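# Shelve three desk items by matching category

## Task

Take each of the three objects on the desk and put it on top of the low shelf that already holds objects of the same kind. The robot must not tip over or be left leaning. An object counts as placed only if it stays there on its own, without the robot supporting it.

## Robot and tools

Robot: a Rainbow Robotics RB-Y1. It has a two-wheel differential base with two rear casters, two 7-joint arms with parallel grippers, a pan/tilt head, and a torso. The lower torso (the leg) folds at ankle, knee and hip. The base is 0.66 m long and 0.58 m wide, and its front edge sits 0.10 m ahead of the wheel axle. A bent leg can reach out past that front edge. The base cannot move sideways.

Frames. Base frame: origin on the floor between the drive wheels, x forward, y left, z up. The chest, left_hand and right_hand are reported in this frame. The chest point is on the spine, 0.08 m below the shoulders. The hand point is midway between the finger pads; the fingers point along the hand's -z and close along its x. Reported hand positions get less accurate the farther the arm reaches. The odometry frame is the base frame at the start of the scene. base_odometry only counts wheel rotation, so wheel slip looks like travel. Heading runs -3.142 to 3.142, with left positive.

execute_actions. Arguments:
- actions: a list holding zero or one action. An empty list just returns state and images.
- cameras: optional. A list drawn from head_camera, left_wrist_camera, right_wrist_camera, all. If omitted, null or ["all"], every camera is returned; [] returns none.

An action may contain the following keys, and its motions start together:
- base: exactly one command, relative to where the base is now. {"translate_m": d} drives straight by d metres, forward positive, -3 to 3. {"rotate_rad": d} turns in place by d radians, left (counter-clockwise from above) positive, -3.2 to 3.2.
- joints: a single dictionary covering both arms, torso and head. Each entry is an absolute joint target keyed by name, in rad, or metres for grippers.
- speeds: optional caps in the same units. translate_m 0.05 to 0.4 m/s; rotate_rad 0.1 to 1.509 rad/s.
- min_time_s: optional, 0.1 to 8 s, a minimum duration for arm and head motions.

A base move that would need more than 8.667 s is refused. No action may run longer than 15 s. An unknown key or an out-of-range value rejects the whole call.

Joint ranges:
- Torso: torso_squat_rad 0 to 1.2 (lowers a level chest); torso_shift_rad -0.3 to 0.6 (hips forward when positive); torso_pitch_rad -0.2 to 1.4 (forward bow when positive); torso_yaw_rad -1.5 to 1.5 (left positive).
- Torso coupled limits: squat+shift<=1.52; squat-shift+pitch<=1.57; shift+0.5pitch-0.4squat<=0.7; shift+0.3pitch-0.5squat<=0.39. A violating command stops partway and reports off_target.
- Arms, left: shoulder_pitch -2.356 to 2.356 (negative swings forward and up); shoulder_roll 0 to 3.141 (outward lift).
- Arms, right: shoulder_roll -3.141 to 0 (outward lift). Yaw, forearm roll and hand roll use the same sign convention on both sides.
- Arms, both sides: shoulder_yaw -2.094 to 2.094; elbow -2.617 to 0.01 (more negative bends forward); forearm_roll -3.141 to 3.141; wrist_pitch -1.57 to 1.919 (negative tips the hand forward); hand_roll -2.705 to 2.705; gripper_m 0 to 0.1 (the pad gap).
- Head: head_pan_rad -0.523 to 0.523 (left positive); head_tilt_rad -0.35 to 1.57 (down positive).

A joint counts as done within ±0.02 rad, or ±0.004 m for grippers.

Top speeds: arm joints 1 rad/s (wrist-side joints 1.5), head 1.5, squat and pitch 0.3, shift 0.15, yaw 0.6, grippers 0.1 m/s.

Grasping: command a gripper opening at least 0.005 m narrower than the object. The gripper will then report off_target, and that is expected. Each arm carries at most 3 kg. Heavy loads held far forward can tip the robot over, and nothing stops that.

Result lines:
- base_status and joint_status give how each commanded motion ended. done: reached; for the base it only means the wheels turned, since they may have slipped. off_target: came to rest away from the target and may still be pushing.
- limit_stop_at_<name>: stopped by a built-in limit. limit_stop_at_own_body means a guard stopped it before the arm touched the robot's own body; move the arm or torso apart.
- contact_stop: torso or arm hit something firm. time_out: took too long. stopped_with_arm: the torso halted because an arm contact-stopped. After any of these, the whole group (the torso, or one arm's seven joints) drops its targets and holds still, possibly still pressing. Back off first, in its own action: arms, then torso.
- Special case: if both hands hold one object and the torso contact-stops right away with nothing in the way, command every arm joint to its current joint_positions value, then resend the torso command.
- joint command not followed, usually with a cause line: an arm-self or arm-to-arm collision check withheld that arm's targets, though its gripper still moves. Joints marked not_followed may be retried later.
- on_its_own: covers parts this call did not command. A held at value is a target, not a measured position.
- The pictures line gives the order of the returned images.

Joints or the base left out of an action may keep pushing toward old targets without showing it in the status.

Hazards:
- The base does not stop at furniture; its wheels can spin while it keeps pressing. The leg can also shove the robot backward unseen.
- The arm collision check ignores grippers and palms, so hands can still strike each other. Hard arm-on-arm pressing ends the run.
- A torque fault (joint torque reaches its load limit) freezes everything for 10 s and skips the rest of the call. Load limits in N m: shoulder joints 60.9, elbow 31.3, wrist-side joints 21.7.
- Motors heat while holding loads, even while you think. MOTOR HOT appears at 65 °C; at 80 °C the arm brakes and an OVER-TEMPERATURE FAULT is reported. Resend targets afterward.
- Avoid dropping, slamming, or knocking objects. Loose objects may occasionally get nudged.
- The robot keeps holding your last command while you think.
- If a call reports a stop, later robot calls in that same reply are skipped.

wait: seconds, 0 to 10. Sends no new command and returns state and images.

zoom_image: camera (one of the three), region [x0,y0,x1,y1] in pixels from the top-left, at most 504x504. It zooms the latest full image from that camera.

finished_scene: scene, the integer number of the current scene. It ends the scene permanently, reports success, and gives the next task. A reply with no tool call ends everything.

Cameras: head_camera 896x504, fx=fy=693.1, cx 449.8, cy 251.9. left_wrist_camera 644x364, f 319.2. right_wrist_camera 644x364, f 332.2.

Each tool is called after "Request:" as name(argument=value, ...) on one line, values as JSON.

## Session

Request:
execute_actions(actions=[])

Scene clock: 0.00 s.
base_odometry: x=+0.000 y=+0.000 heading=+0.000 (m, m, rad; odometry frame)
base_status: not commanded
joint_positions: torso_squat_rad=+0.350 torso_shift_rad=+0.000 torso_pitch_rad=-0.001 torso_yaw_rad=-0.001 left_shoulder_pitch_rad=-0.014 left_shoulder_roll_rad=+0.024 left_shoulder_yaw_rad=-0.016 left_elbow_rad=-0.211 left_forearm_roll_rad=+0.049 left_wrist_pitch_rad=+0.047 left_hand_roll_rad=-0.016 left_gripper_m=+0.099 right_shoulder_pitch_rad=+0.030 right_shoulder_roll_rad=-0.008 right_shoulder_yaw_rad=+0.024 right_elbow_rad=-0.257 right_forearm_roll_rad=-0.005 right_wrist_pitch_rad=-0.042 right_hand_roll_rad=-0.002 right_gripper_m=+0.100 head_pan_rad=+0.000 head_tilt_rad=+0.400
joint_status: not commanded
chest: x=-0.2285 y=+0.0010 z=+1.2474 quat_wxyz=(+1.000, -0.001, +0.000, +0.000) (m; base frame)
left_hand: x=-0.1260 y=+0.2358 z=+0.5683 quat_wxyz=(+0.996, +0.008, -0.089, +0.005) (m; base frame)
right_hand: x=-0.1154 y=-0.2243 z=+0.5727 quat_wxyz=(+0.991, -0.003, -0.135, +0.004) (m; base frame)
pictures: head_camera, left_wrist_camera, right_wrist_camera
Images, in order (width x height): head_camera 896x504, left_wrist_camera 644x364, right_wrist_camera 644x364.

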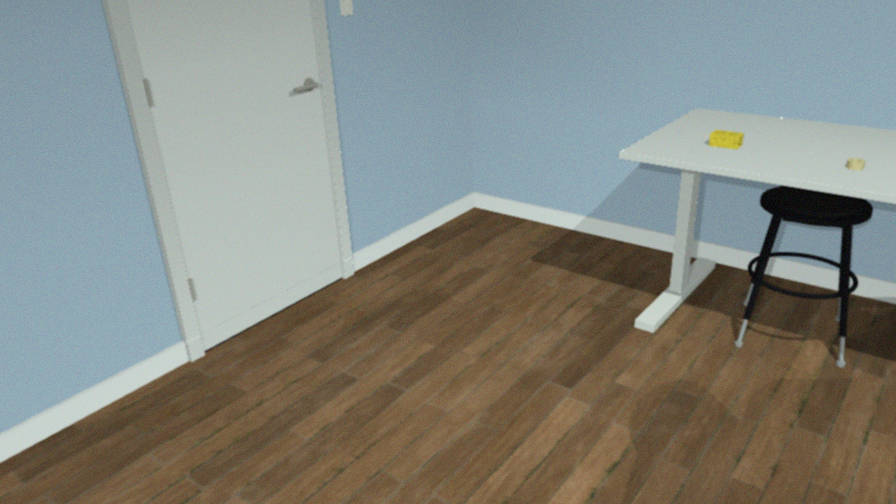

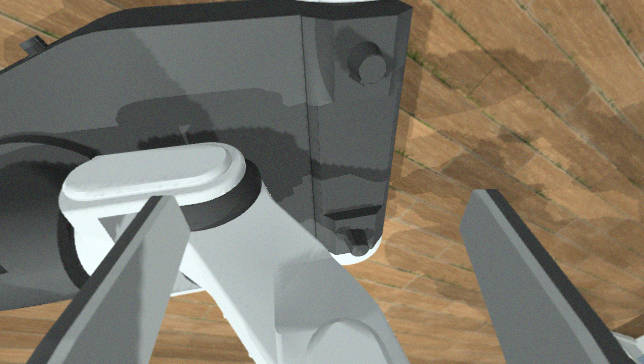

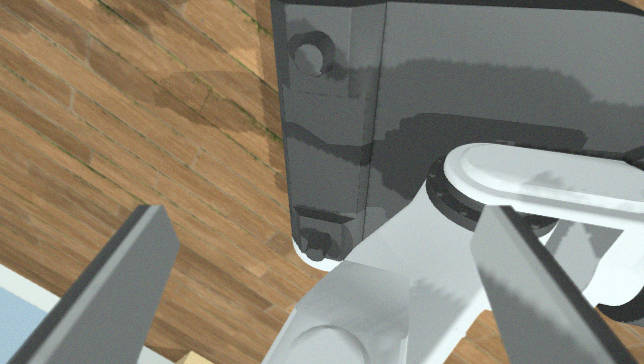

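Look around.

Request:
execute_actions(actions=[{"base":{"rotate_rad":-0.9},"joints":{"head_tilt_rad":0.3}}], cameras=["head_camera"])

Scene clock: 10.53 s.
base_odometry: x=+0.000 y=+0.000 heading=-0.900 (m, m, rad; odometry frame)
base_status: done
joint_positions: torso_squat_rad=+0.350 torso_shift_rad=+0.000 torso_pitch_rad=-0.001 torso_yaw_rad=-0.001 left_shoulder_pitch_rad=-0.014 left_shoulder_roll_rad=+0.024 left_shoulder_yaw_rad=-0.016 left_elbow_rad=-0.211 left_forearm_roll_rad=+0.049 left_wrist_pitch_rad=+0.047 left_hand_roll_rad=-0.016 left_gripper_m=+0.099 right_shoulder_pitch_rad=+0.030 right_shoulder_roll_rad=-0.008 right_shoulder_yaw_rad=+0.024 right_elbow_rad=-0.257 right_forearm_roll_rad=-0.005 right_wrist_pitch_rad=-0.042 right_hand_roll_rad=-0.002 right_gripper_m=+0.100 head_pan_rad=+0.000 head_tilt_rad=+0.300
joint_status: all done
chest: x=-0.2285 y=+0.0010 z=+1.2474 quat_wxyz=(+1.000, -0.001, +0.000, +0.000) (m; base frame)
left_hand: x=-0.1260 y=+0.2358 z=+0.5683 quat_wxyz=(+0.996, +0.008, -0.089, +0.005) (m; base frame)
right_hand: x=-0.1154 y=-0.2243 z=+0.5727 quat_wxyz=(+0.991, -0.003, -0.135, +0.004) (m; base frame)
pictures: head_camera
Images, in order (width x height): head_camera 896x504.

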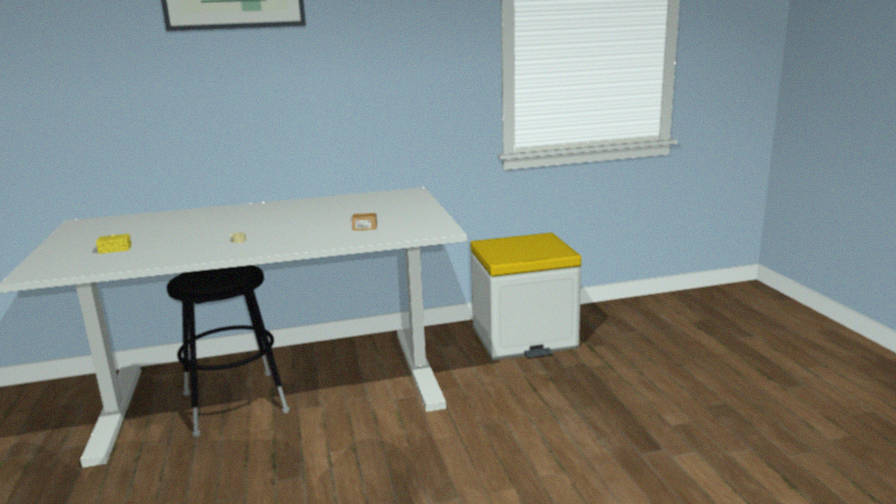

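Request:
execute_actions(actions=[{"base":{"rotate_rad":-1.2}}], cameras=["head_camera"])

Request:
execute_actions(actions=[{"base":{"rotate_rad":-1.2}}], cameras=["head_camera"])

Request:
execute_actions(actions=[{"base":{"rotate_rad":-1.2}}], cameras=["head_camera"])

Scene clock: 16.00 s.
base_odometry: x=+0.000 y=+0.000 heading=-2.099 (m, m, rad; odometry frame)
base_status: done
joint_positions: torso_squat_rad=+0.350 torso_shift_rad=+0.000 torso_pitch_rad=-0.001 torso_yaw_rad=-0.001 left_shoulder_pitch_rad=-0.014 left_shoulder_roll_rad=+0.024 left_shoulder_yaw_rad=-0.016 left_elbow_rad=-0.211 left_forearm_roll_rad=+0.049 left_wrist_pitch_rad=+0.047 left_hand_roll_rad=-0.016 left_gripper_m=+0.099 right_shoulder_pitch_rad=+0.030 right_shoulder_roll_rad=-0.008 right_shoulder_yaw_rad=+0.024 right_elbow_rad=-0.257 right_forearm_roll_rad=-0.005 right_wrist_pitch_rad=-0.042 right_hand_roll_rad=-0.002 right_gripper_m=+0.100 head_pan_rad=+0.000 head_tilt_rad=+0.300
joint_status: not commanded
chest: x=-0.2286 y=+0.0010 z=+1.2474 quat_wxyz=(+1.000, -0.001, +0.000, +0.000) (m; base frame)
left_hand: x=-0.1260 y=+0.2358 z=+0.5683 quat_wxyz=(+0.996, +0.008, -0.089, +0.005) (m; base frame)
right_hand: x=-0.1154 y=-0.2243 z=+0.5727 quat_wxyz=(+0.991, -0.003, -0.135, +0.004) (m; base frame)
pictures: head_camera
Images, in order (width x height): head_camera 896x504.

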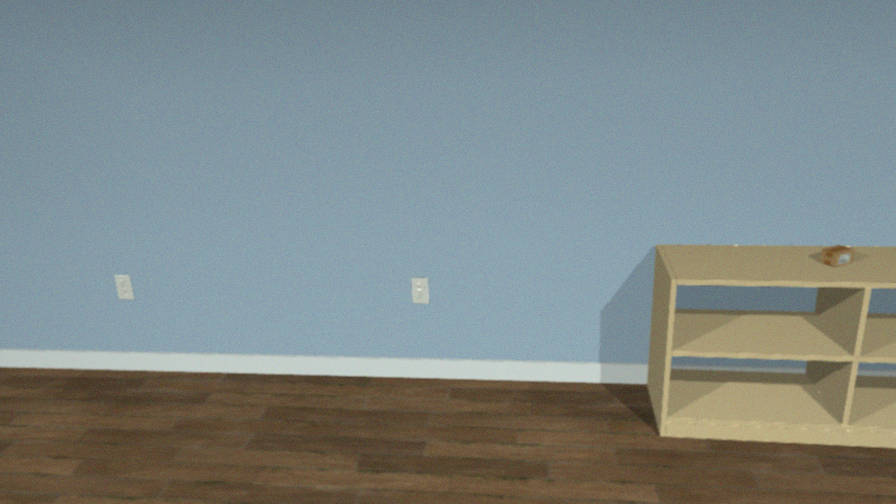

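Scene clock: 19.57 s.
base_odometry: x=+0.000 y=+0.000 heading=+2.985 (m, m, rad; odometry frame)
base_status: done
joint_positions: torso_squat_rad=+0.350 torso_shift_rad=+0.000 torso_pitch_rad=-0.001 torso_yaw_rad=-0.001 left_shoulder_pitch_rad=-0.014 left_shoulder_roll_rad=+0.024 left_shoulder_yaw_rad=-0.016 left_elbow_rad=-0.211 left_forearm_roll_rad=+0.049 left_wrist_pitch_rad=+0.047 left_hand_roll_rad=-0.016 left_gripper_m=+0.099 right_shoulder_pitch_rad=+0.030 right_shoulder_roll_rad=-0.008 right_shoulder_yaw_rad=+0.024 right_elbow_rad=-0.257 right_forearm_roll_rad=-0.005 right_wrist_pitch_rad=-0.042 right_hand_roll_rad=-0.002 right_gripper_m=+0.100 head_pan_rad=+0.000 head_tilt_rad=+0.300
joint_status: not commanded
chest: x=-0.2286 y=+0.0010 z=+1.2474 quat_wxyz=(+1.000, -0.001, +0.000, +0.000) (m; base frame)
left_hand: x=-0.1260 y=+0.2358 z=+0.5683 quat_wxyz=(+0.996, +0.008, -0.089, +0.005) (m; base frame)
right_hand: x=-0.1154 y=-0.2243 z=+0.5727 quat_wxyz=(+0.991, -0.003, -0.135, +0.004) (m; base frame)
pictures: head_camera
Images, in order (width x height): head_camera 896x504.

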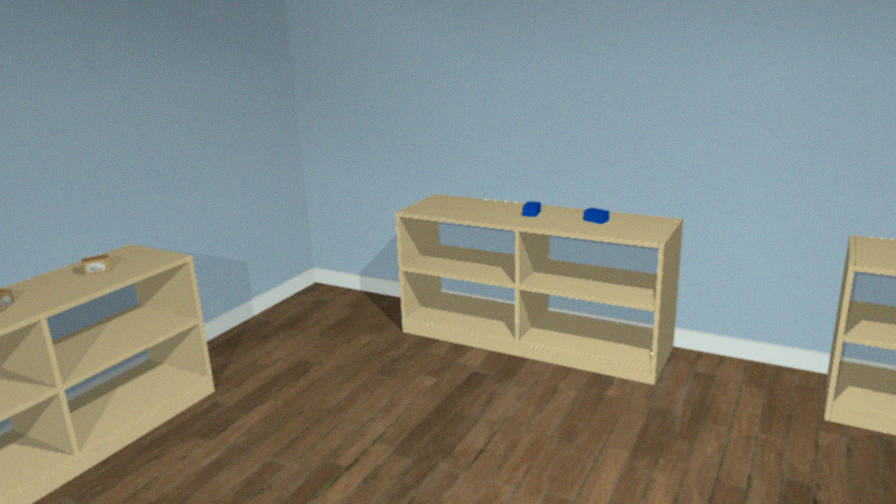

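Scene clock: 23.13 s.
base_odometry: x=+0.000 y=+0.000 heading=+1.785 (m, m, rad; odometry frame)
base_status: done
joint_positions: torso_squat_rad=+0.350 torso_shift_rad=+0.000 torso_pitch_rad=-0.001 torso_yaw_rad=-0.001 left_shoulder_pitch_rad=-0.014 left_shoulder_roll_rad=+0.024 left_shoulder_yaw_rad=-0.016 left_elbow_rad=-0.211 left_forearm_roll_rad=+0.049 left_wrist_pitch_rad=+0.047 left_hand_roll_rad=-0.016 left_gripper_m=+0.099 right_shoulder_pitch_rad=+0.030 right_shoulder_roll_rad=-0.008 right_shoulder_yaw_rad=+0.024 right_elbow_rad=-0.257 right_forearm_roll_rad=-0.005 right_wrist_pitch_rad=-0.042 right_hand_roll_rad=-0.002 right_gripper_m=+0.100 head_pan_rad=+0.000 head_tilt_rad=+0.300
joint_status: not commanded
chest: x=-0.2286 y=+0.0010 z=+1.2474 quat_wxyz=(+1.000, -0.001, +0.000, +0.000) (m; base frame)
left_hand: x=-0.1260 y=+0.2358 z=+0.5683 quat_wxyz=(+0.996, +0.008, -0.089, +0.005) (m; base frame)
right_hand: x=-0.1154 y=-0.2243 z=+0.5727 quat_wxyz=(+0.991, -0.003, -0.135, +0.004) (m; base frame)
pictures: head_camera
Images, in order (width x height): head_camera 896x504.

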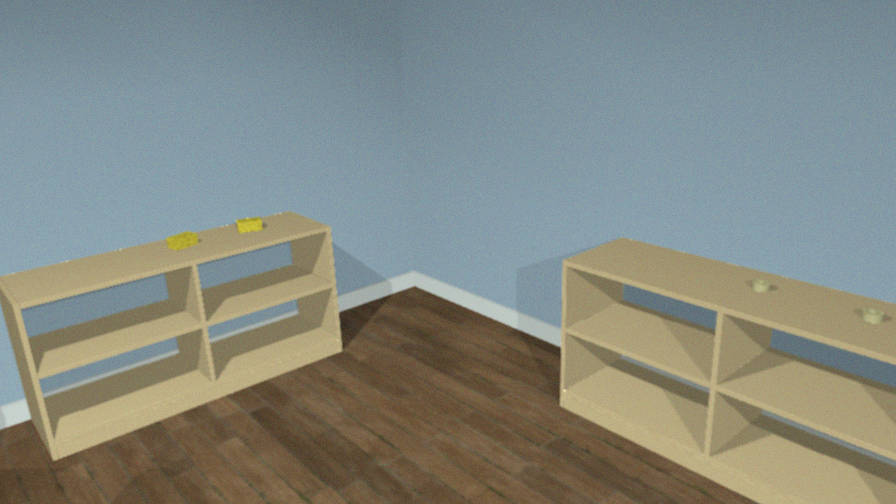

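Request:
execute_actions(actions=[{"base":{"rotate_rad":-2.315}}], cameras=["head_camera"])

Scene clock: 33.10 s.
base_odometry: x=+0.000 y=+0.000 heading=-0.530 (m, m, rad; odometry frame)
base_status: done
joint_positions: torso_squat_rad=+0.350 torso_shift_rad=-0.001 torso_pitch_rad=-0.001 torso_yaw_rad=-0.001 left_shoulder_pitch_rad=-0.014 left_shoulder_roll_rad=+0.024 left_shoulder_yaw_rad=-0.016 left_elbow_rad=-0.211 left_forearm_roll_rad=+0.049 left_wrist_pitch_rad=+0.047 left_hand_roll_rad=-0.016 left_gripper_m=+0.099 right_shoulder_pitch_rad=+0.030 right_shoulder_roll_rad=-0.008 right_shoulder_yaw_rad=+0.024 right_elbow_rad=-0.257 right_forearm_roll_rad=-0.005 right_wrist_pitch_rad=-0.042 right_hand_roll_rad=-0.002 right_gripper_m=+0.100 head_pan_rad=+0.000 head_tilt_rad=+0.300
joint_status: not commanded
chest: x=-0.2286 y=+0.0010 z=+1.2474 quat_wxyz=(+1.000, -0.001, +0.000, +0.000) (m; base frame)
left_hand: x=-0.1260 y=+0.2358 z=+0.5683 quat_wxyz=(+0.996, +0.008, -0.089, +0.005) (m; base frame)
right_hand: x=-0.1154 y=-0.2243 z=+0.5727 quat_wxyz=(+0.991, -0.003, -0.135, +0.004) (m; base frame)
pictures: head_camera
Images, in order (width x height): head_camera 896x504.

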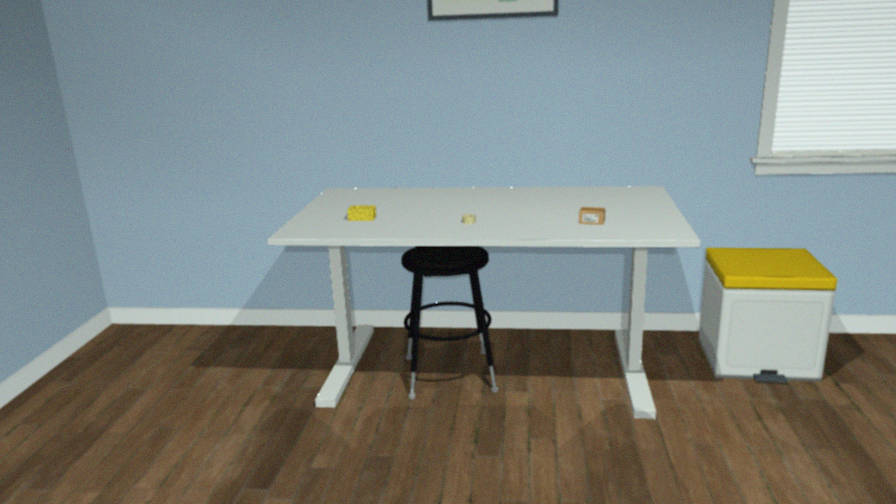

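Request:
execute_actions(actions=[{"base":{"translate_m":1.9},"joints":{"head_tilt_rad":0.8}}], cameras=["head_camera"])

Scene clock: 42.47 s.
base_odometry: x=+1.640 y=-0.960 heading=-0.530 (m, m, rad; odometry frame)
base_status: done
joint_positions: torso_squat_rad=+0.350 torso_shift_rad=+0.000 torso_pitch_rad=-0.001 torso_yaw_rad=-0.001 left_shoulder_pitch_rad=-0.014 left_shoulder_roll_rad=+0.024 left_shoulder_yaw_rad=-0.016 left_elbow_rad=-0.211 left_forearm_roll_rad=+0.049 left_wrist_pitch_rad=+0.047 left_hand_roll_rad=-0.016 left_gripper_m=+0.099 right_shoulder_pitch_rad=+0.030 right_shoulder_roll_rad=-0.008 right_shoulder_yaw_rad=+0.024 right_elbow_rad=-0.257 right_forearm_roll_rad=-0.005 right_wrist_pitch_rad=-0.042 right_hand_roll_rad=-0.002 right_gripper_m=+0.100 head_pan_rad=+0.000 head_tilt_rad=+0.800
joint_status: all done
chest: x=-0.2285 y=+0.0010 z=+1.2474 quat_wxyz=(+1.000, -0.001, +0.000, +0.000) (m; base frame)
left_hand: x=-0.1260 y=+0.2358 z=+0.5683 quat_wxyz=(+0.996, +0.008, -0.089, +0.005) (m; base frame)
right_hand: x=-0.1154 y=-0.2243 z=+0.5727 quat_wxyz=(+0.991, -0.003, -0.135, +0.004) (m; base frame)
pictures: head_camera
Images, in order (width x height): head_camera 896x504.

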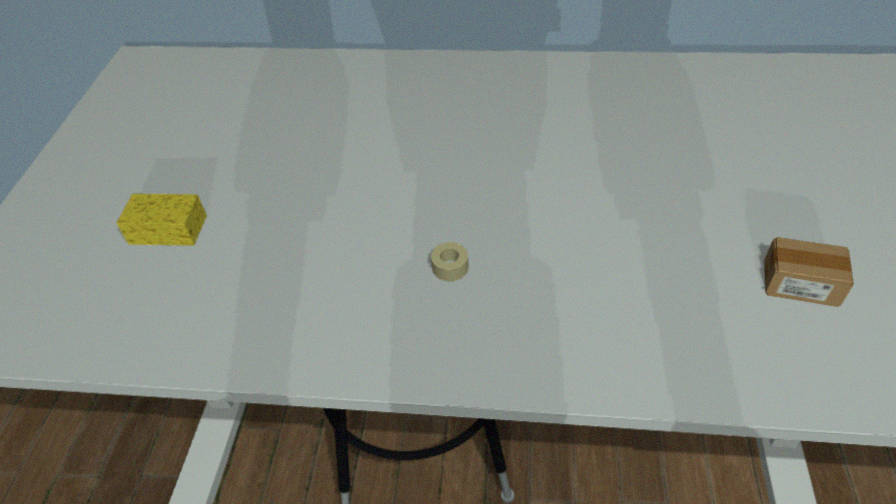

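Request:
execute_actions(actions=[{"joints":{"torso_pitch_rad":0.5,"right_shoulder_pitch_rad":-1.3,"right_elbow_rad":-0.6,"right_wrist_pitch_rad":1.4,"head_tilt_rad":0.6}}])

Scene clock: 49.80 s.
base_odometry: x=+1.639 y=-0.960 heading=-0.530 (m, m, rad; odometry frame)
base_status: not commanded
joint_positions: torso_squat_rad=+0.350 torso_shift_rad=+0.000 torso_pitch_rad=+0.206 torso_yaw_rad=-0.001 left_shoulder_pitch_rad=-0.014 left_shoulder_roll_rad=+0.024 left_shoulder_yaw_rad=-0.016 left_elbow_rad=-0.211 left_forearm_roll_rad=+0.049 left_wrist_pitch_rad=+0.047 left_hand_roll_rad=-0.016 left_gripper_m=+0.099 right_shoulder_pitch_rad=-0.784 right_shoulder_roll_rad=-0.006 right_shoulder_yaw_rad=+0.024 right_elbow_rad=-0.342 right_forearm_roll_rad=-0.006 right_wrist_pitch_rad=+0.833 right_hand_roll_rad=-0.002 right_gripper_m=+0.100 head_pan_rad=-0.001 head_tilt_rad=+0.600
joint_status: torso_pitch_rad contact_stop (moved +0.207 of +0.501); right_shoulder_pitch_rad contact_stop (moved -0.814 of -1.330); right_elbow_rad contact_stop (moved -0.085 of -0.343); right_wrist_pitch_rad contact_stop_at_right_shoulder_pitch_rad (moved +0.876 of +1.442); the others done
on_its_own: torso_pitch_rad is held at +0.206, not at your +0.500, since a contact_stop; right_shoulder_pitch_rad is held at -0.784, not at your -1.300, since a contact_stop; right_elbow_rad is held at -0.342, not at your -0.600, since a contact_stop; right_wrist_pitch_rad is held at +0.833, not at your +1.400, since a contact_stop
chest: x=-0.1649 y=+0.0010 z=+1.2409 quat_wxyz=(+0.995, -0.001, +0.103, +0.000) (m; base frame)
left_hand: x=-0.2041 y=+0.2358 z=+0.5552 quat_wxyz=(+1.000, +0.008, +0.014, +0.004) (m; base frame)
right_hand: x=+0.1985 y=-0.1604 z=+0.6788 quat_wxyz=(+0.990, -0.026, -0.022, +0.135) (m; base frame)
pictures: head_camera, left_wrist_camera, right_wrist_camera
Images, in order (width x height): head_camera 896x504, left_wrist_camera 644x364, right_wrist_camera 644x364.

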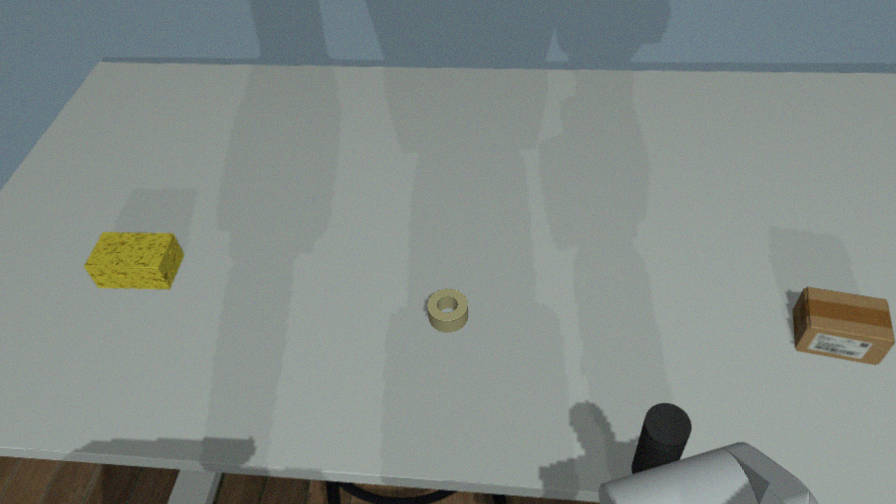

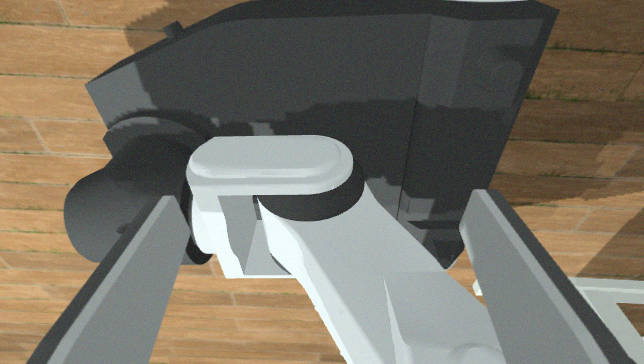

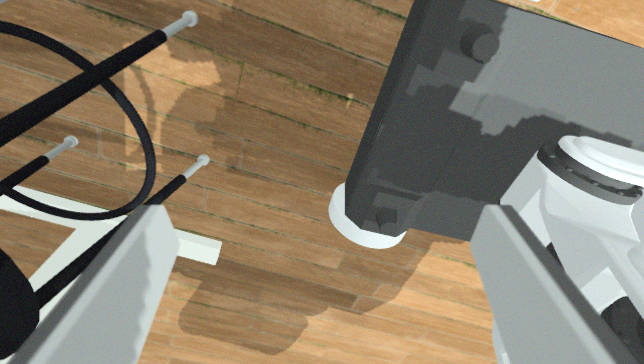

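Hit the desk edge. Back off the base, then raise arm.

Request:
execute_actions(actions=[{"base":{"translate_m":-0.3}}], cameras=[])

Request:
execute_actions(actions=[{"joints":{"torso_pitch_rad":0.5,"right_shoulder_pitch_rad":-1.3,"right_elbow_rad":-0.6,"right_wrist_pitch_rad":1.4}}], cameras=["head_camera"])

Scene clock: 55.37 s.
base_odometry: x=+1.381 y=-0.809 heading=-0.529 (m, m, rad; odometry frame)
base_status: done
joint_positions: torso_squat_rad=+0.350 torso_shift_rad=+0.000 torso_pitch_rad=+0.206 torso_yaw_rad=-0.001 left_shoulder_pitch_rad=-0.014 left_shoulder_roll_rad=+0.024 left_shoulder_yaw_rad=-0.016 left_elbow_rad=-0.211 left_forearm_roll_rad=+0.049 left_wrist_pitch_rad=+0.047 left_hand_roll_rad=-0.016 left_gripper_m=+0.099 right_shoulder_pitch_rad=-0.785 right_shoulder_roll_rad=-0.006 right_shoulder_yaw_rad=+0.024 right_elbow_rad=-0.342 right_forearm_roll_rad=-0.006 right_wrist_pitch_rad=+0.833 right_hand_roll_rad=-0.002 right_gripper_m=+0.100 head_pan_rad=-0.001 head_tilt_rad=+0.600
joint_status: not commanded
on_its_own: torso_pitch_rad is held at +0.206, not at your +0.500, since a contact_stop; right_shoulder_pitch_rad is held at -0.784, not at your -1.300, since a contact_stop; right_elbow_rad is held at -0.342, not at your -0.600, since a contact_stop; right_wrist_pitch_rad is held at +0.833, not at your +1.400, since a contact_stop
chest: x=-0.1650 y=+0.0010 z=+1.2409 quat_wxyz=(+0.995, -0.001, +0.103, +0.000) (m; base frame)
left_hand: x=-0.2041 y=+0.2358 z=+0.5552 quat_wxyz=(+1.000, +0.008, +0.014, +0.004) (m; base frame)
right_hand: x=+0.1988 y=-0.1603 z=+0.6790 quat_wxyz=(+0.990, -0.026, -0.022, +0.135) (m; base frame)
pictures: none
No camera images: the call's "cameras" was empty. Leave "cameras" out to get every camera's image.

Scene clock: 57.13 s.
base_odometry: x=+1.381 y=-0.809 heading=-0.529 (m, m, rad; odometry frame)
base_status: not commanded
joint_positions: torso_squat_rad=+0.350 torso_shift_rad=+0.000 torso_pitch_rad=+0.500 torso_yaw_rad=-0.001 left_shoulder_pitch_rad=-0.014 left_shoulder_roll_rad=+0.024 left_shoulder_yaw_rad=-0.016 left_elbow_rad=-0.211 left_forearm_roll_rad=+0.049 left_wrist_pitch_rad=+0.047 left_hand_roll_rad=-0.016 left_gripper_m=+0.099 right_shoulder_pitch_rad=-1.300 right_shoulder_roll_rad=-0.006 right_shoulder_yaw_rad=+0.024 right_elbow_rad=-0.600 right_forearm_roll_rad=-0.006 right_wrist_pitch_rad=+1.400 right_hand_roll_rad=-0.002 right_gripper_m=+0.100 head_pan_rad=-0.001 head_tilt_rad=+0.600
joint_status: all done
chest: x=-0.0800 y=+0.0009 z=+1.2096 quat_wxyz=(+0.969, -0.001, +0.247, +0.000) (m; base frame)
left_hand: x=-0.3159 y=+0.2358 z=+0.5645 quat_wxyz=(+0.987, +0.009, +0.161, +0.003) (m; base frame)
right_hand: x=+0.3656 y=-0.0710 z=+0.7750 quat_wxyz=(+0.977, -0.040, +0.027, +0.210) (m; base frame)
pictures: head_camera
Images, in order (width x height): head_camera 896x504.

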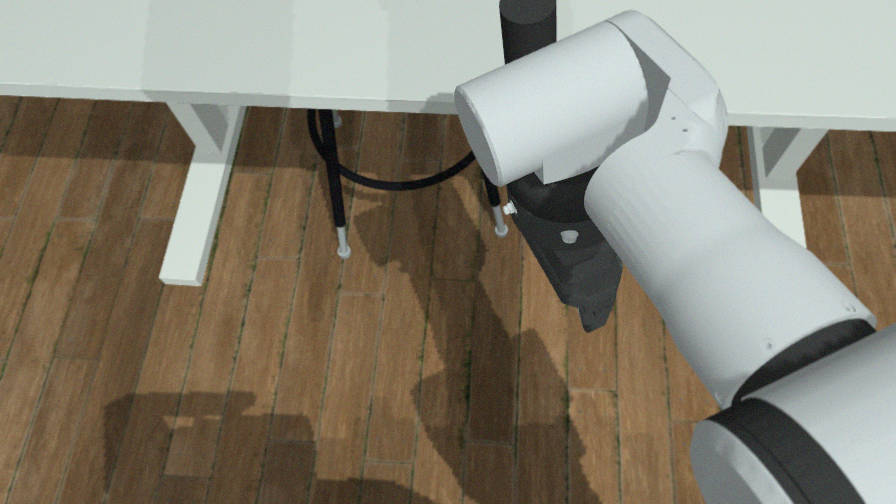

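Request:
execute_actions(actions=[{"joints":{"torso_squat_rad":0.0,"head_tilt_rad":0.4}}], cameras=["head_camera"])

Scene clock: 61.30 s.
base_odometry: x=+1.381 y=-0.809 heading=-0.529 (m, m, rad; odometry frame)
base_status: not commanded
joint_positions: torso_squat_rad=+0.000 torso_shift_rad=+0.000 torso_pitch_rad=+0.500 torso_yaw_rad=-0.001 left_shoulder_pitch_rad=-0.014 left_shoulder_roll_rad=+0.024 left_shoulder_yaw_rad=-0.016 left_elbow_rad=-0.211 left_forearm_roll_rad=+0.049 left_wrist_pitch_rad=+0.047 left_hand_roll_rad=-0.016 left_gripper_m=+0.099 right_shoulder_pitch_rad=-1.300 right_shoulder_roll_rad=-0.006 right_shoulder_yaw_rad=+0.024 right_elbow_rad=-0.600 right_forearm_roll_rad=-0.006 right_wrist_pitch_rad=+1.400 right_hand_roll_rad=-0.002 right_gripper_m=+0.100 head_pan_rad=-0.001 head_tilt_rad=+0.400
joint_status: all done
chest: x=-0.0800 y=+0.0010 z=+1.2520 quat_wxyz=(+0.969, -0.001, +0.247, +0.000) (m; base frame)
left_hand: x=-0.3160 y=+0.2358 z=+0.6070 quat_wxyz=(+0.987, +0.009, +0.161, +0.003) (m; base frame)
right_hand: x=+0.3656 y=-0.0710 z=+0.8174 quat_wxyz=(+0.977, -0.040, +0.027, +0.210) (m; base frame)
pictures: head_camera
Images, in order (width x height): head_camera 896x504.

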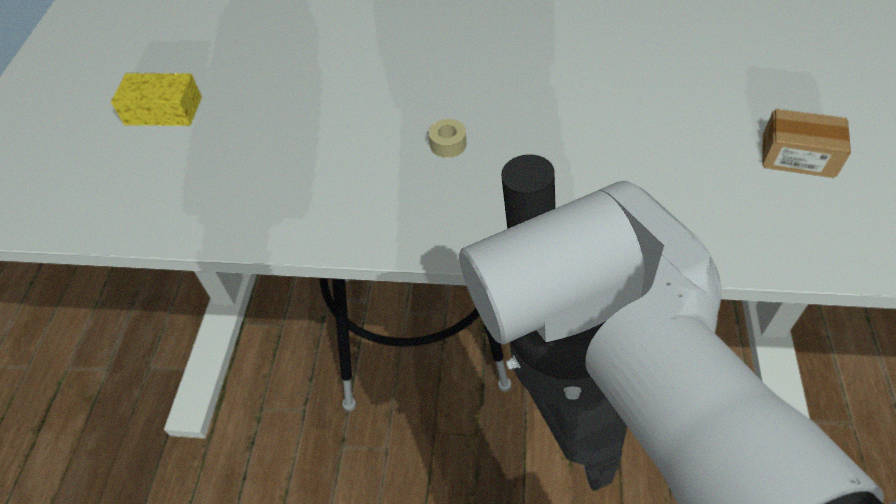

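Only 4 cm gained. Raise the arm more instead.

Request:
execute_actions(actions=[{"joints":{"right_shoulder_pitch_rad":-1.7,"right_elbow_rad":-0.4,"right_wrist_pitch_rad":1.6}}], cameras=["head_camera"])

Scene clock: 64.20 s.
base_odometry: x=+1.381 y=-0.809 heading=-0.528 (m, m, rad; odometry frame)
base_status: not commanded
joint_positions: torso_squat_rad=+0.000 torso_shift_rad=+0.000 torso_pitch_rad=+0.500 torso_yaw_rad=-0.001 left_shoulder_pitch_rad=-0.014 left_shoulder_roll_rad=+0.024 left_shoulder_yaw_rad=-0.016 left_elbow_rad=-0.211 left_forearm_roll_rad=+0.049 left_wrist_pitch_rad=+0.047 left_hand_roll_rad=-0.016 left_gripper_m=+0.099 right_shoulder_pitch_rad=-1.700 right_shoulder_roll_rad=-0.006 right_shoulder_yaw_rad=+0.024 right_elbow_rad=-0.400 right_forearm_roll_rad=-0.006 right_wrist_pitch_rad=+1.600 right_hand_roll_rad=-0.002 right_gripper_m=+0.100 head_pan_rad=-0.001 head_tilt_rad=+0.400
joint_status: all done
chest: x=-0.0800 y=+0.0010 z=+1.2521 quat_wxyz=(+0.969, -0.001, +0.247, +0.000) (m; base frame)
left_hand: x=-0.3159 y=+0.2358 z=+0.6070 quat_wxyz=(+0.987, +0.009, +0.160, +0.003) (m; base frame)
right_hand: x=+0.4191 y=-0.0418 z=+0.9512 quat_wxyz=(+0.965, -0.098, +0.027, +0.242) (m; base frame)
pictures: head_camera
Images, in order (width x height): head_camera 896x504.

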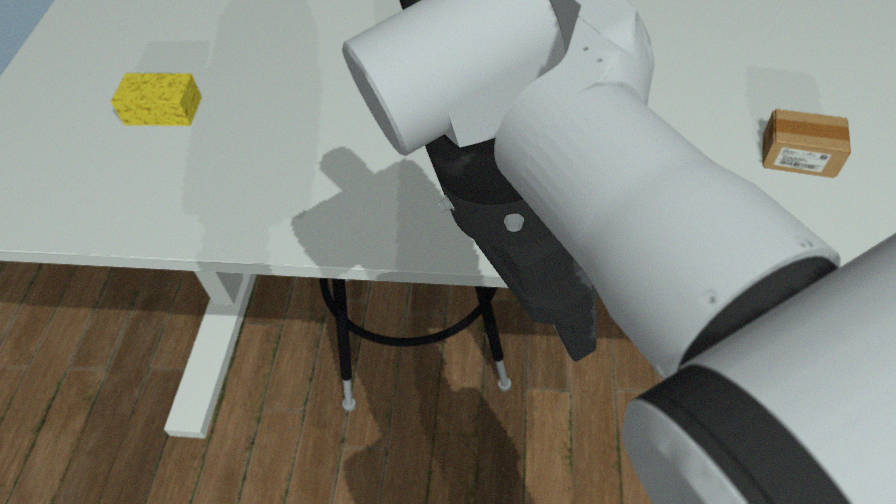

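Request:
execute_actions(actions=[{"base":{"translate_m":0.38}}], cameras=["head_camera","right_wrist_camera"])

Scene clock: 67.70 s.
base_odometry: x=+1.709 y=-1.000 heading=-0.528 (m, m, rad; odometry frame)
base_status: done
joint_positions: torso_squat_rad=+0.000 torso_shift_rad=+0.000 torso_pitch_rad=+0.500 torso_yaw_rad=-0.001 left_shoulder_pitch_rad=-0.014 left_shoulder_roll_rad=+0.024 left_shoulder_yaw_rad=-0.016 left_elbow_rad=-0.211 left_forearm_roll_rad=+0.049 left_wrist_pitch_rad=+0.047 left_hand_roll_rad=-0.016 left_gripper_m=+0.099 right_shoulder_pitch_rad=-1.700 right_shoulder_roll_rad=-0.006 right_shoulder_yaw_rad=+0.024 right_elbow_rad=-0.400 right_forearm_roll_rad=-0.006 right_wrist_pitch_rad=+1.600 right_hand_roll_rad=-0.002 right_gripper_m=+0.100 head_pan_rad=-0.001 head_tilt_rad=+0.400
joint_status: not commanded
chest: x=-0.0800 y=+0.0010 z=+1.2521 quat_wxyz=(+0.969, -0.001, +0.247, +0.000) (m; base frame)
left_hand: x=-0.3159 y=+0.2358 z=+0.6070 quat_wxyz=(+0.987, +0.009, +0.160, +0.003) (m; base frame)
right_hand: x=+0.4191 y=-0.0419 z=+0.9512 quat_wxyz=(+0.965, -0.098, +0.028, +0.242) (m; base frame)
pictures: head_camera, right_wrist_camera
Images, in order (width x height): head_camera 896x504, right_wrist_camera 644x364.

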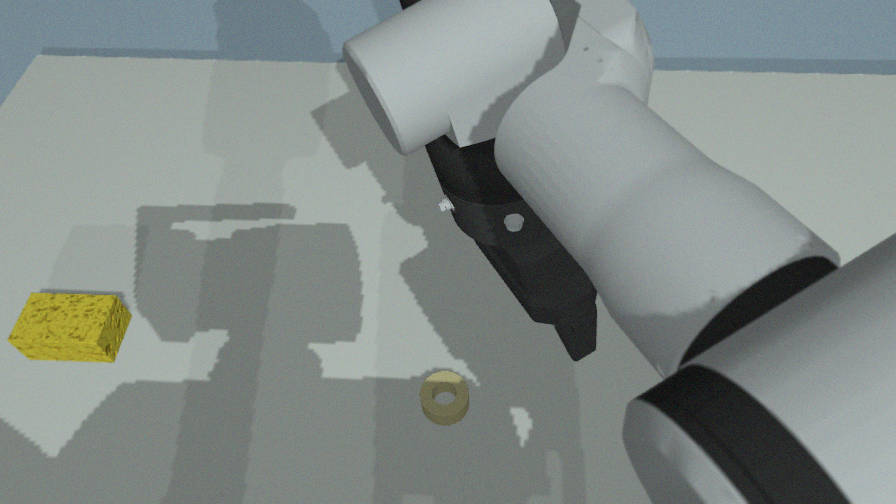

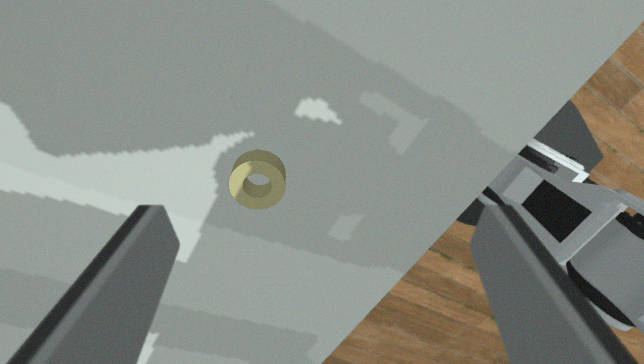

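Request:
execute_actions(actions=[{"joints":{"right_shoulder_pitch_rad":-1.4,"right_elbow_rad":-0.5,"right_wrist_pitch_rad":1.4}}], cameras=["head_camera","right_wrist_camera"])

Scene clock: 71.27 s.
base_odometry: x=+1.709 y=-1.000 heading=-0.528 (m, m, rad; odometry frame)
base_status: not commanded
joint_positions: torso_squat_rad=+0.000 torso_shift_rad=+0.000 torso_pitch_rad=+0.500 torso_yaw_rad=-0.001 left_shoulder_pitch_rad=-0.014 left_shoulder_roll_rad=+0.024 left_shoulder_yaw_rad=-0.016 left_elbow_rad=-0.211 left_forearm_roll_rad=+0.049 left_wrist_pitch_rad=+0.047 left_hand_roll_rad=-0.016 left_gripper_m=+0.099 right_shoulder_pitch_rad=-1.400 right_shoulder_roll_rad=-0.006 right_shoulder_yaw_rad=+0.024 right_elbow_rad=-0.500 right_forearm_roll_rad=-0.006 right_wrist_pitch_rad=+1.400 right_hand_roll_rad=-0.002 right_gripper_m=+0.100 head_pan_rad=-0.001 head_tilt_rad=+0.400
joint_status: all done
chest: x=-0.0800 y=+0.0009 z=+1.2521 quat_wxyz=(+0.969, -0.001, +0.247, +0.000) (m; base frame)
left_hand: x=-0.3159 y=+0.2358 z=+0.6070 quat_wxyz=(+0.987, +0.009, +0.160, +0.003) (m; base frame)
right_hand: x=+0.3791 y=-0.0660 z=+0.8364 quat_wxyz=(+0.974, -0.053, +0.028, +0.220) (m; base frame)
pictures: head_camera, right_wrist_camera
Images, in order (width x height): head_camera 896x504, right_wrist_camera 644x364.

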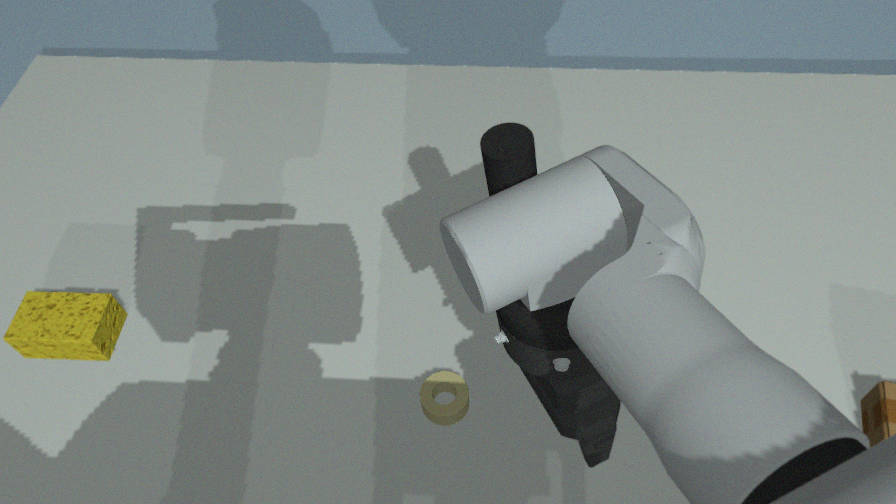

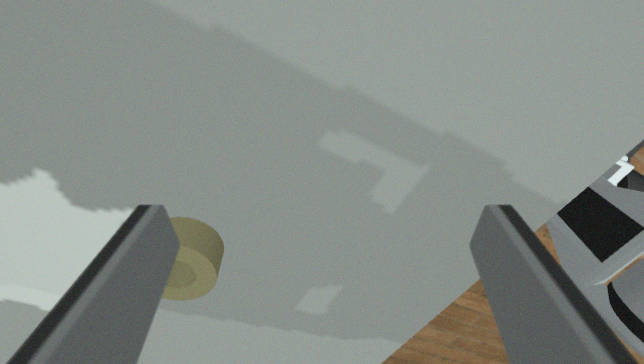

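Request:
execute_actions(actions=[{"joints":{"torso_yaw_rad":0.13}}], cameras=["right_wrist_camera"])

Scene clock: 74.07 s.
base_odometry: x=+1.709 y=-1.000 heading=-0.528 (m, m, rad; odometry frame)
base_status: not commanded
joint_positions: torso_squat_rad=+0.000 torso_shift_rad=+0.000 torso_pitch_rad=+0.500 torso_yaw_rad=+0.130 left_shoulder_pitch_rad=-0.014 left_shoulder_roll_rad=+0.024 left_shoulder_yaw_rad=-0.016 left_elbow_rad=-0.211 left_forearm_roll_rad=+0.049 left_wrist_pitch_rad=+0.047 left_hand_roll_rad=-0.016 left_gripper_m=+0.099 right_shoulder_pitch_rad=-1.400 right_shoulder_roll_rad=-0.006 right_shoulder_yaw_rad=+0.024 right_elbow_rad=-0.500 right_forearm_roll_rad=-0.006 right_wrist_pitch_rad=+1.400 right_hand_roll_rad=-0.002 right_gripper_m=+0.100 head_pan_rad=-0.001 head_tilt_rad=+0.400
joint_status: all done
chest: x=-0.0800 y=+0.0010 z=+1.2521 quat_wxyz=(+0.967, +0.015, +0.247, +0.063) (m; base frame)
left_hand: x=-0.3437 y=+0.2471 z=+0.6222 quat_wxyz=(+0.984, +0.031, +0.161, +0.065) (m; base frame)
right_hand: x=+0.3821 y=+0.0133 z=+0.8346 quat_wxyz=(+0.961, -0.024, +0.018, +0.276) (m; base frame)
pictures: right_wrist_camera
Images, in order (width x height): right_wrist_camera 644x364.

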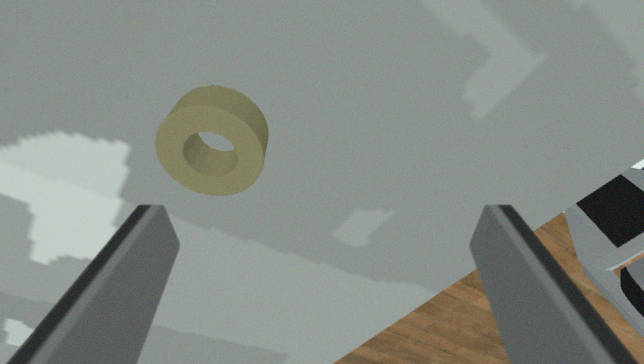

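Request:
execute_actions(actions=[{"joints":{"torso_yaw_rad":0.05},"base":{"translate_m":0.04}}], cameras=["right_wrist_camera"])

Scene clock: 81.80 s.
base_odometry: x=+1.743 y=-1.020 heading=-0.527 (m, m, rad; odometry frame)
base_status: done
joint_positions: torso_squat_rad=+0.000 torso_shift_rad=+0.000 torso_pitch_rad=+0.500 torso_yaw_rad=+0.050 left_shoulder_pitch_rad=-0.014 left_shoulder_roll_rad=+0.024 left_shoulder_yaw_rad=-0.016 left_elbow_rad=-0.211 left_forearm_roll_rad=+0.049 left_wrist_pitch_rad=+0.047 left_hand_roll_rad=-0.016 left_gripper_m=+0.099 right_shoulder_pitch_rad=-1.400 right_shoulder_roll_rad=-0.006 right_shoulder_yaw_rad=+0.024 right_elbow_rad=-0.500 right_forearm_roll_rad=-0.006 right_wrist_pitch_rad=+1.400 right_hand_roll_rad=-0.002 right_gripper_m=+0.100 head_pan_rad=-0.001 head_tilt_rad=+0.400
joint_status: all done
chest: x=-0.0800 y=+0.0009 z=+1.2521 quat_wxyz=(+0.969, +0.005, +0.247, +0.024) (m; base frame)
left_hand: x=-0.3264 y=+0.2407 z=+0.6128 quat_wxyz=(+0.987, +0.017, +0.161, +0.027) (m; base frame)
right_hand: x=+0.3814 y=-0.0353 z=+0.8351 quat_wxyz=(+0.969, -0.042, +0.024, +0.242) (m; base frame)
pictures: right_wrist_camera
Images, in order (width x height): right_wrist_camera 644x364.

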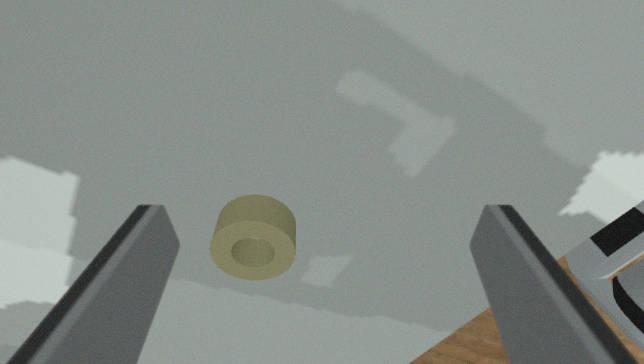

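Between fingers. Descend.

Request:
execute_actions(actions=[{"joints":{"right_shoulder_pitch_rad":-1.28,"right_wrist_pitch_rad":1.28}}], cameras=["right_wrist_camera"])

Scene clock: 83.87 s.
base_odometry: x=+1.743 y=-1.020 heading=-0.527 (m, m, rad; odometry frame)
base_status: not commanded
joint_positions: torso_squat_rad=+0.000 torso_shift_rad=+0.000 torso_pitch_rad=+0.500 torso_yaw_rad=+0.050 left_shoulder_pitch_rad=-0.014 left_shoulder_roll_rad=+0.024 left_shoulder_yaw_rad=-0.016 left_elbow_rad=-0.211 left_forearm_roll_rad=+0.049 left_wrist_pitch_rad=+0.047 left_hand_roll_rad=-0.016 left_gripper_m=+0.099 right_shoulder_pitch_rad=-1.280 right_shoulder_roll_rad=-0.006 right_shoulder_yaw_rad=+0.024 right_elbow_rad=-0.500 right_forearm_roll_rad=-0.006 right_wrist_pitch_rad=+1.280 right_hand_roll_rad=-0.002 right_gripper_m=+0.100 head_pan_rad=-0.001 head_tilt_rad=+0.400
joint_status: all done
chest: x=-0.0800 y=+0.0009 z=+1.2521 quat_wxyz=(+0.969, +0.005, +0.247, +0.024) (m; base frame)
left_hand: x=-0.3264 y=+0.2407 z=+0.6128 quat_wxyz=(+0.987, +0.017, +0.161, +0.027) (m; base frame)
right_hand: x=+0.3546 y=-0.0486 z=+0.7839 quat_wxyz=(+0.973, -0.026, +0.024, +0.229) (m; base frame)
pictures: right_wrist_camera
Images, in order (width x height): right_wrist_camera 644x364.

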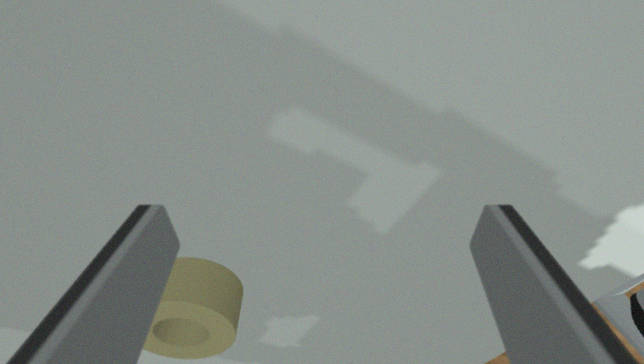

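The hand retracted; drive forward 4 cm, slight left.

Request:
execute_actions(actions=[{"joints":{"torso_yaw_rad":0.07},"base":{"translate_m":0.04}}], cameras=["right_wrist_camera"])

Scene clock: 86.63 s.
base_odometry: x=+1.778 y=-1.040 heading=-0.526 (m, m, rad; odometry frame)
base_status: done
joint_positions: torso_squat_rad=+0.000 torso_shift_rad=+0.000 torso_pitch_rad=+0.500 torso_yaw_rad=+0.070 left_shoulder_pitch_rad=-0.014 left_shoulder_roll_rad=+0.024 left_shoulder_yaw_rad=-0.016 left_elbow_rad=-0.211 left_forearm_roll_rad=+0.049 left_wrist_pitch_rad=+0.047 left_hand_roll_rad=-0.016 left_gripper_m=+0.099 right_shoulder_pitch_rad=-1.280 right_shoulder_roll_rad=-0.006 right_shoulder_yaw_rad=+0.024 right_elbow_rad=-0.500 right_forearm_roll_rad=-0.006 right_wrist_pitch_rad=+1.280 right_hand_roll_rad=-0.002 right_gripper_m=+0.100 head_pan_rad=-0.001 head_tilt_rad=+0.400
joint_status: all done
chest: x=-0.0800 y=+0.0010 z=+1.2521 quat_wxyz=(+0.968, +0.008, +0.247, +0.034) (m; base frame)
left_hand: x=-0.3307 y=+0.2425 z=+0.6151 quat_wxyz=(+0.986, +0.021, +0.161, +0.036) (m; base frame)
right_hand: x=+0.3554 y=-0.0364 z=+0.7835 quat_wxyz=(+0.971, -0.021, +0.023, +0.238) (m; base frame)
pictures: right_wrist_camera
Images, in order (width x height): right_wrist_camera 644x364.

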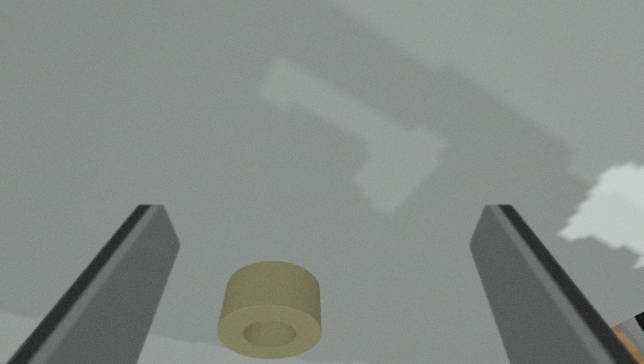

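Request:
execute_actions(actions=[{"joints":{"torso_squat_rad":0.35}}], cameras=["right_wrist_camera"])

Scene clock: 90.07 s.
base_odometry: x=+1.778 y=-1.040 heading=-0.526 (m, m, rad; odometry frame)
base_status: not commanded
joint_positions: torso_squat_rad=+0.329 torso_shift_rad=-0.004 torso_pitch_rad=+0.492 torso_yaw_rad=+0.070 left_shoulder_pitch_rad=-0.014 left_shoulder_roll_rad=+0.024 left_shoulder_yaw_rad=-0.016 left_elbow_rad=-0.211 left_forearm_roll_rad=+0.049 left_wrist_pitch_rad=+0.047 left_hand_roll_rad=-0.016 left_gripper_m=+0.099 right_shoulder_pitch_rad=-1.285 right_shoulder_roll_rad=-0.006 right_shoulder_yaw_rad=+0.024 right_elbow_rad=-0.503 right_forearm_roll_rad=-0.006 right_wrist_pitch_rad=+1.280 right_hand_roll_rad=-0.002 right_gripper_m=+0.100 head_pan_rad=-0.001 head_tilt_rad=+0.400
joint_status: torso_squat_rad contact_stop (moved +0.329 of +0.350)
on_its_own: torso_squat_rad is held at +0.329, not at your +0.350, since a contact_stop
chest: x=-0.0843 y=+0.0009 z=+1.2157 quat_wxyz=(+0.969, +0.008, +0.243, +0.034) (m; base frame)
left_hand: x=-0.3297 y=+0.2424 z=+0.5767 quat_wxyz=(+0.987, +0.020, +0.157, +0.036) (m; base frame)
right_hand: x=+0.3580 y=-0.0351 z=+0.7533 quat_wxyz=(+0.971, -0.022, +0.015, +0.238) (m; base frame)
pictures: right_wrist_camera
Images, in order (width x height): right_wrist_camera 644x364.

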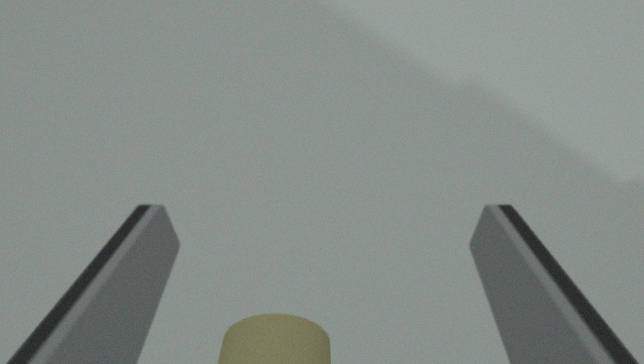

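Touched the table. Lift slightly and grip.

Request:
execute_actions(actions=[{"joints":{"torso_squat_rad":0.29}}], cameras=[])

Request:
execute_actions(actions=[{"joints":{"right_gripper_m":0.0}}], cameras=["right_wrist_camera"])

Scene clock: 92.50 s.
base_odometry: x=+1.778 y=-1.040 heading=-0.526 (m, m, rad; odometry frame)
base_status: not commanded
joint_positions: torso_squat_rad=+0.290 torso_shift_rad=-0.003 torso_pitch_rad=+0.494 torso_yaw_rad=+0.070 left_shoulder_pitch_rad=-0.014 left_shoulder_roll_rad=+0.024 left_shoulder_yaw_rad=-0.016 left_elbow_rad=-0.211 left_forearm_roll_rad=+0.049 left_wrist_pitch_rad=+0.047 left_hand_roll_rad=-0.016 left_gripper_m=+0.099 right_shoulder_pitch_rad=-1.281 right_shoulder_roll_rad=-0.006 right_shoulder_yaw_rad=+0.024 right_elbow_rad=-0.500 right_forearm_roll_rad=-0.006 right_wrist_pitch_rad=+1.280 right_hand_roll_rad=-0.002 right_gripper_m=+0.100 head_pan_rad=-0.001 head_tilt_rad=+0.400
joint_status: all done
chest: x=-0.0833 y=+0.0009 z=+1.2237 quat_wxyz=(+0.969, +0.008, +0.244, +0.034) (m; base frame)
left_hand: x=-0.3299 y=+0.2424 z=+0.5852 quat_wxyz=(+0.987, +0.020, +0.157, +0.036) (m; base frame)
right_hand: x=+0.3554 y=-0.0365 z=+0.7582 quat_wxyz=(+0.971, -0.022, +0.019, +0.237) (m; base frame)
pictures: none
No camera images: the call's "cameras" was empty. Leave "cameras" out to get every camera's image.

Scene clock: 94.00 s.
base_odometry: x=+1.778 y=-1.040 heading=-0.526 (m, m, rad; odometry frame)
base_status: not commanded
joint_positions: torso_squat_rad=+0.290 torso_shift_rad=-0.003 torso_pitch_rad=+0.494 torso_yaw_rad=+0.070 left_shoulder_pitch_rad=-0.014 left_shoulder_roll_rad=+0.024 left_shoulder_yaw_rad=-0.016 left_elbow_rad=-0.211 left_forearm_roll_rad=+0.049 left_wrist_pitch_rad=+0.047 left_hand_roll_rad=-0.016 left_gripper_m=+0.099 right_shoulder_pitch_rad=-1.281 right_shoulder_roll_rad=-0.006 right_shoulder_yaw_rad=+0.024 right_elbow_rad=-0.500 right_forearm_roll_rad=-0.006 right_wrist_pitch_rad=+1.280 right_hand_roll_rad=-0.002 right_gripper_m=+0.000 head_pan_rad=-0.001 head_tilt_rad=+0.400
joint_status: all done
chest: x=-0.0833 y=+0.0009 z=+1.2237 quat_wxyz=(+0.969, +0.008, +0.244, +0.034) (m; base frame)
left_hand: x=-0.3299 y=+0.2424 z=+0.5852 quat_wxyz=(+0.987, +0.020, +0.157, +0.036) (m; base frame)
right_hand: x=+0.3554 y=-0.0365 z=+0.7582 quat_wxyz=(+0.971, -0.022, +0.019, +0.237) (m; base frame)
pictures: right_wrist_camera
Images, in order (width x height): right_wrist_camera 644x364.

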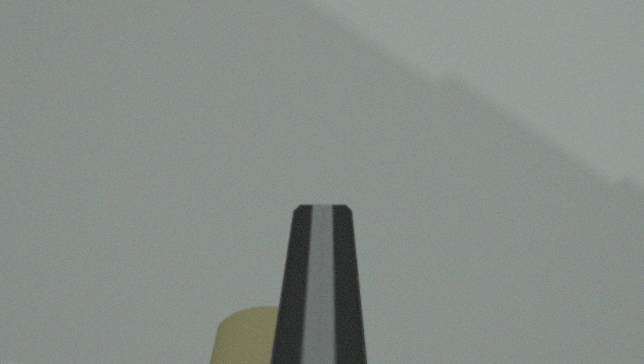

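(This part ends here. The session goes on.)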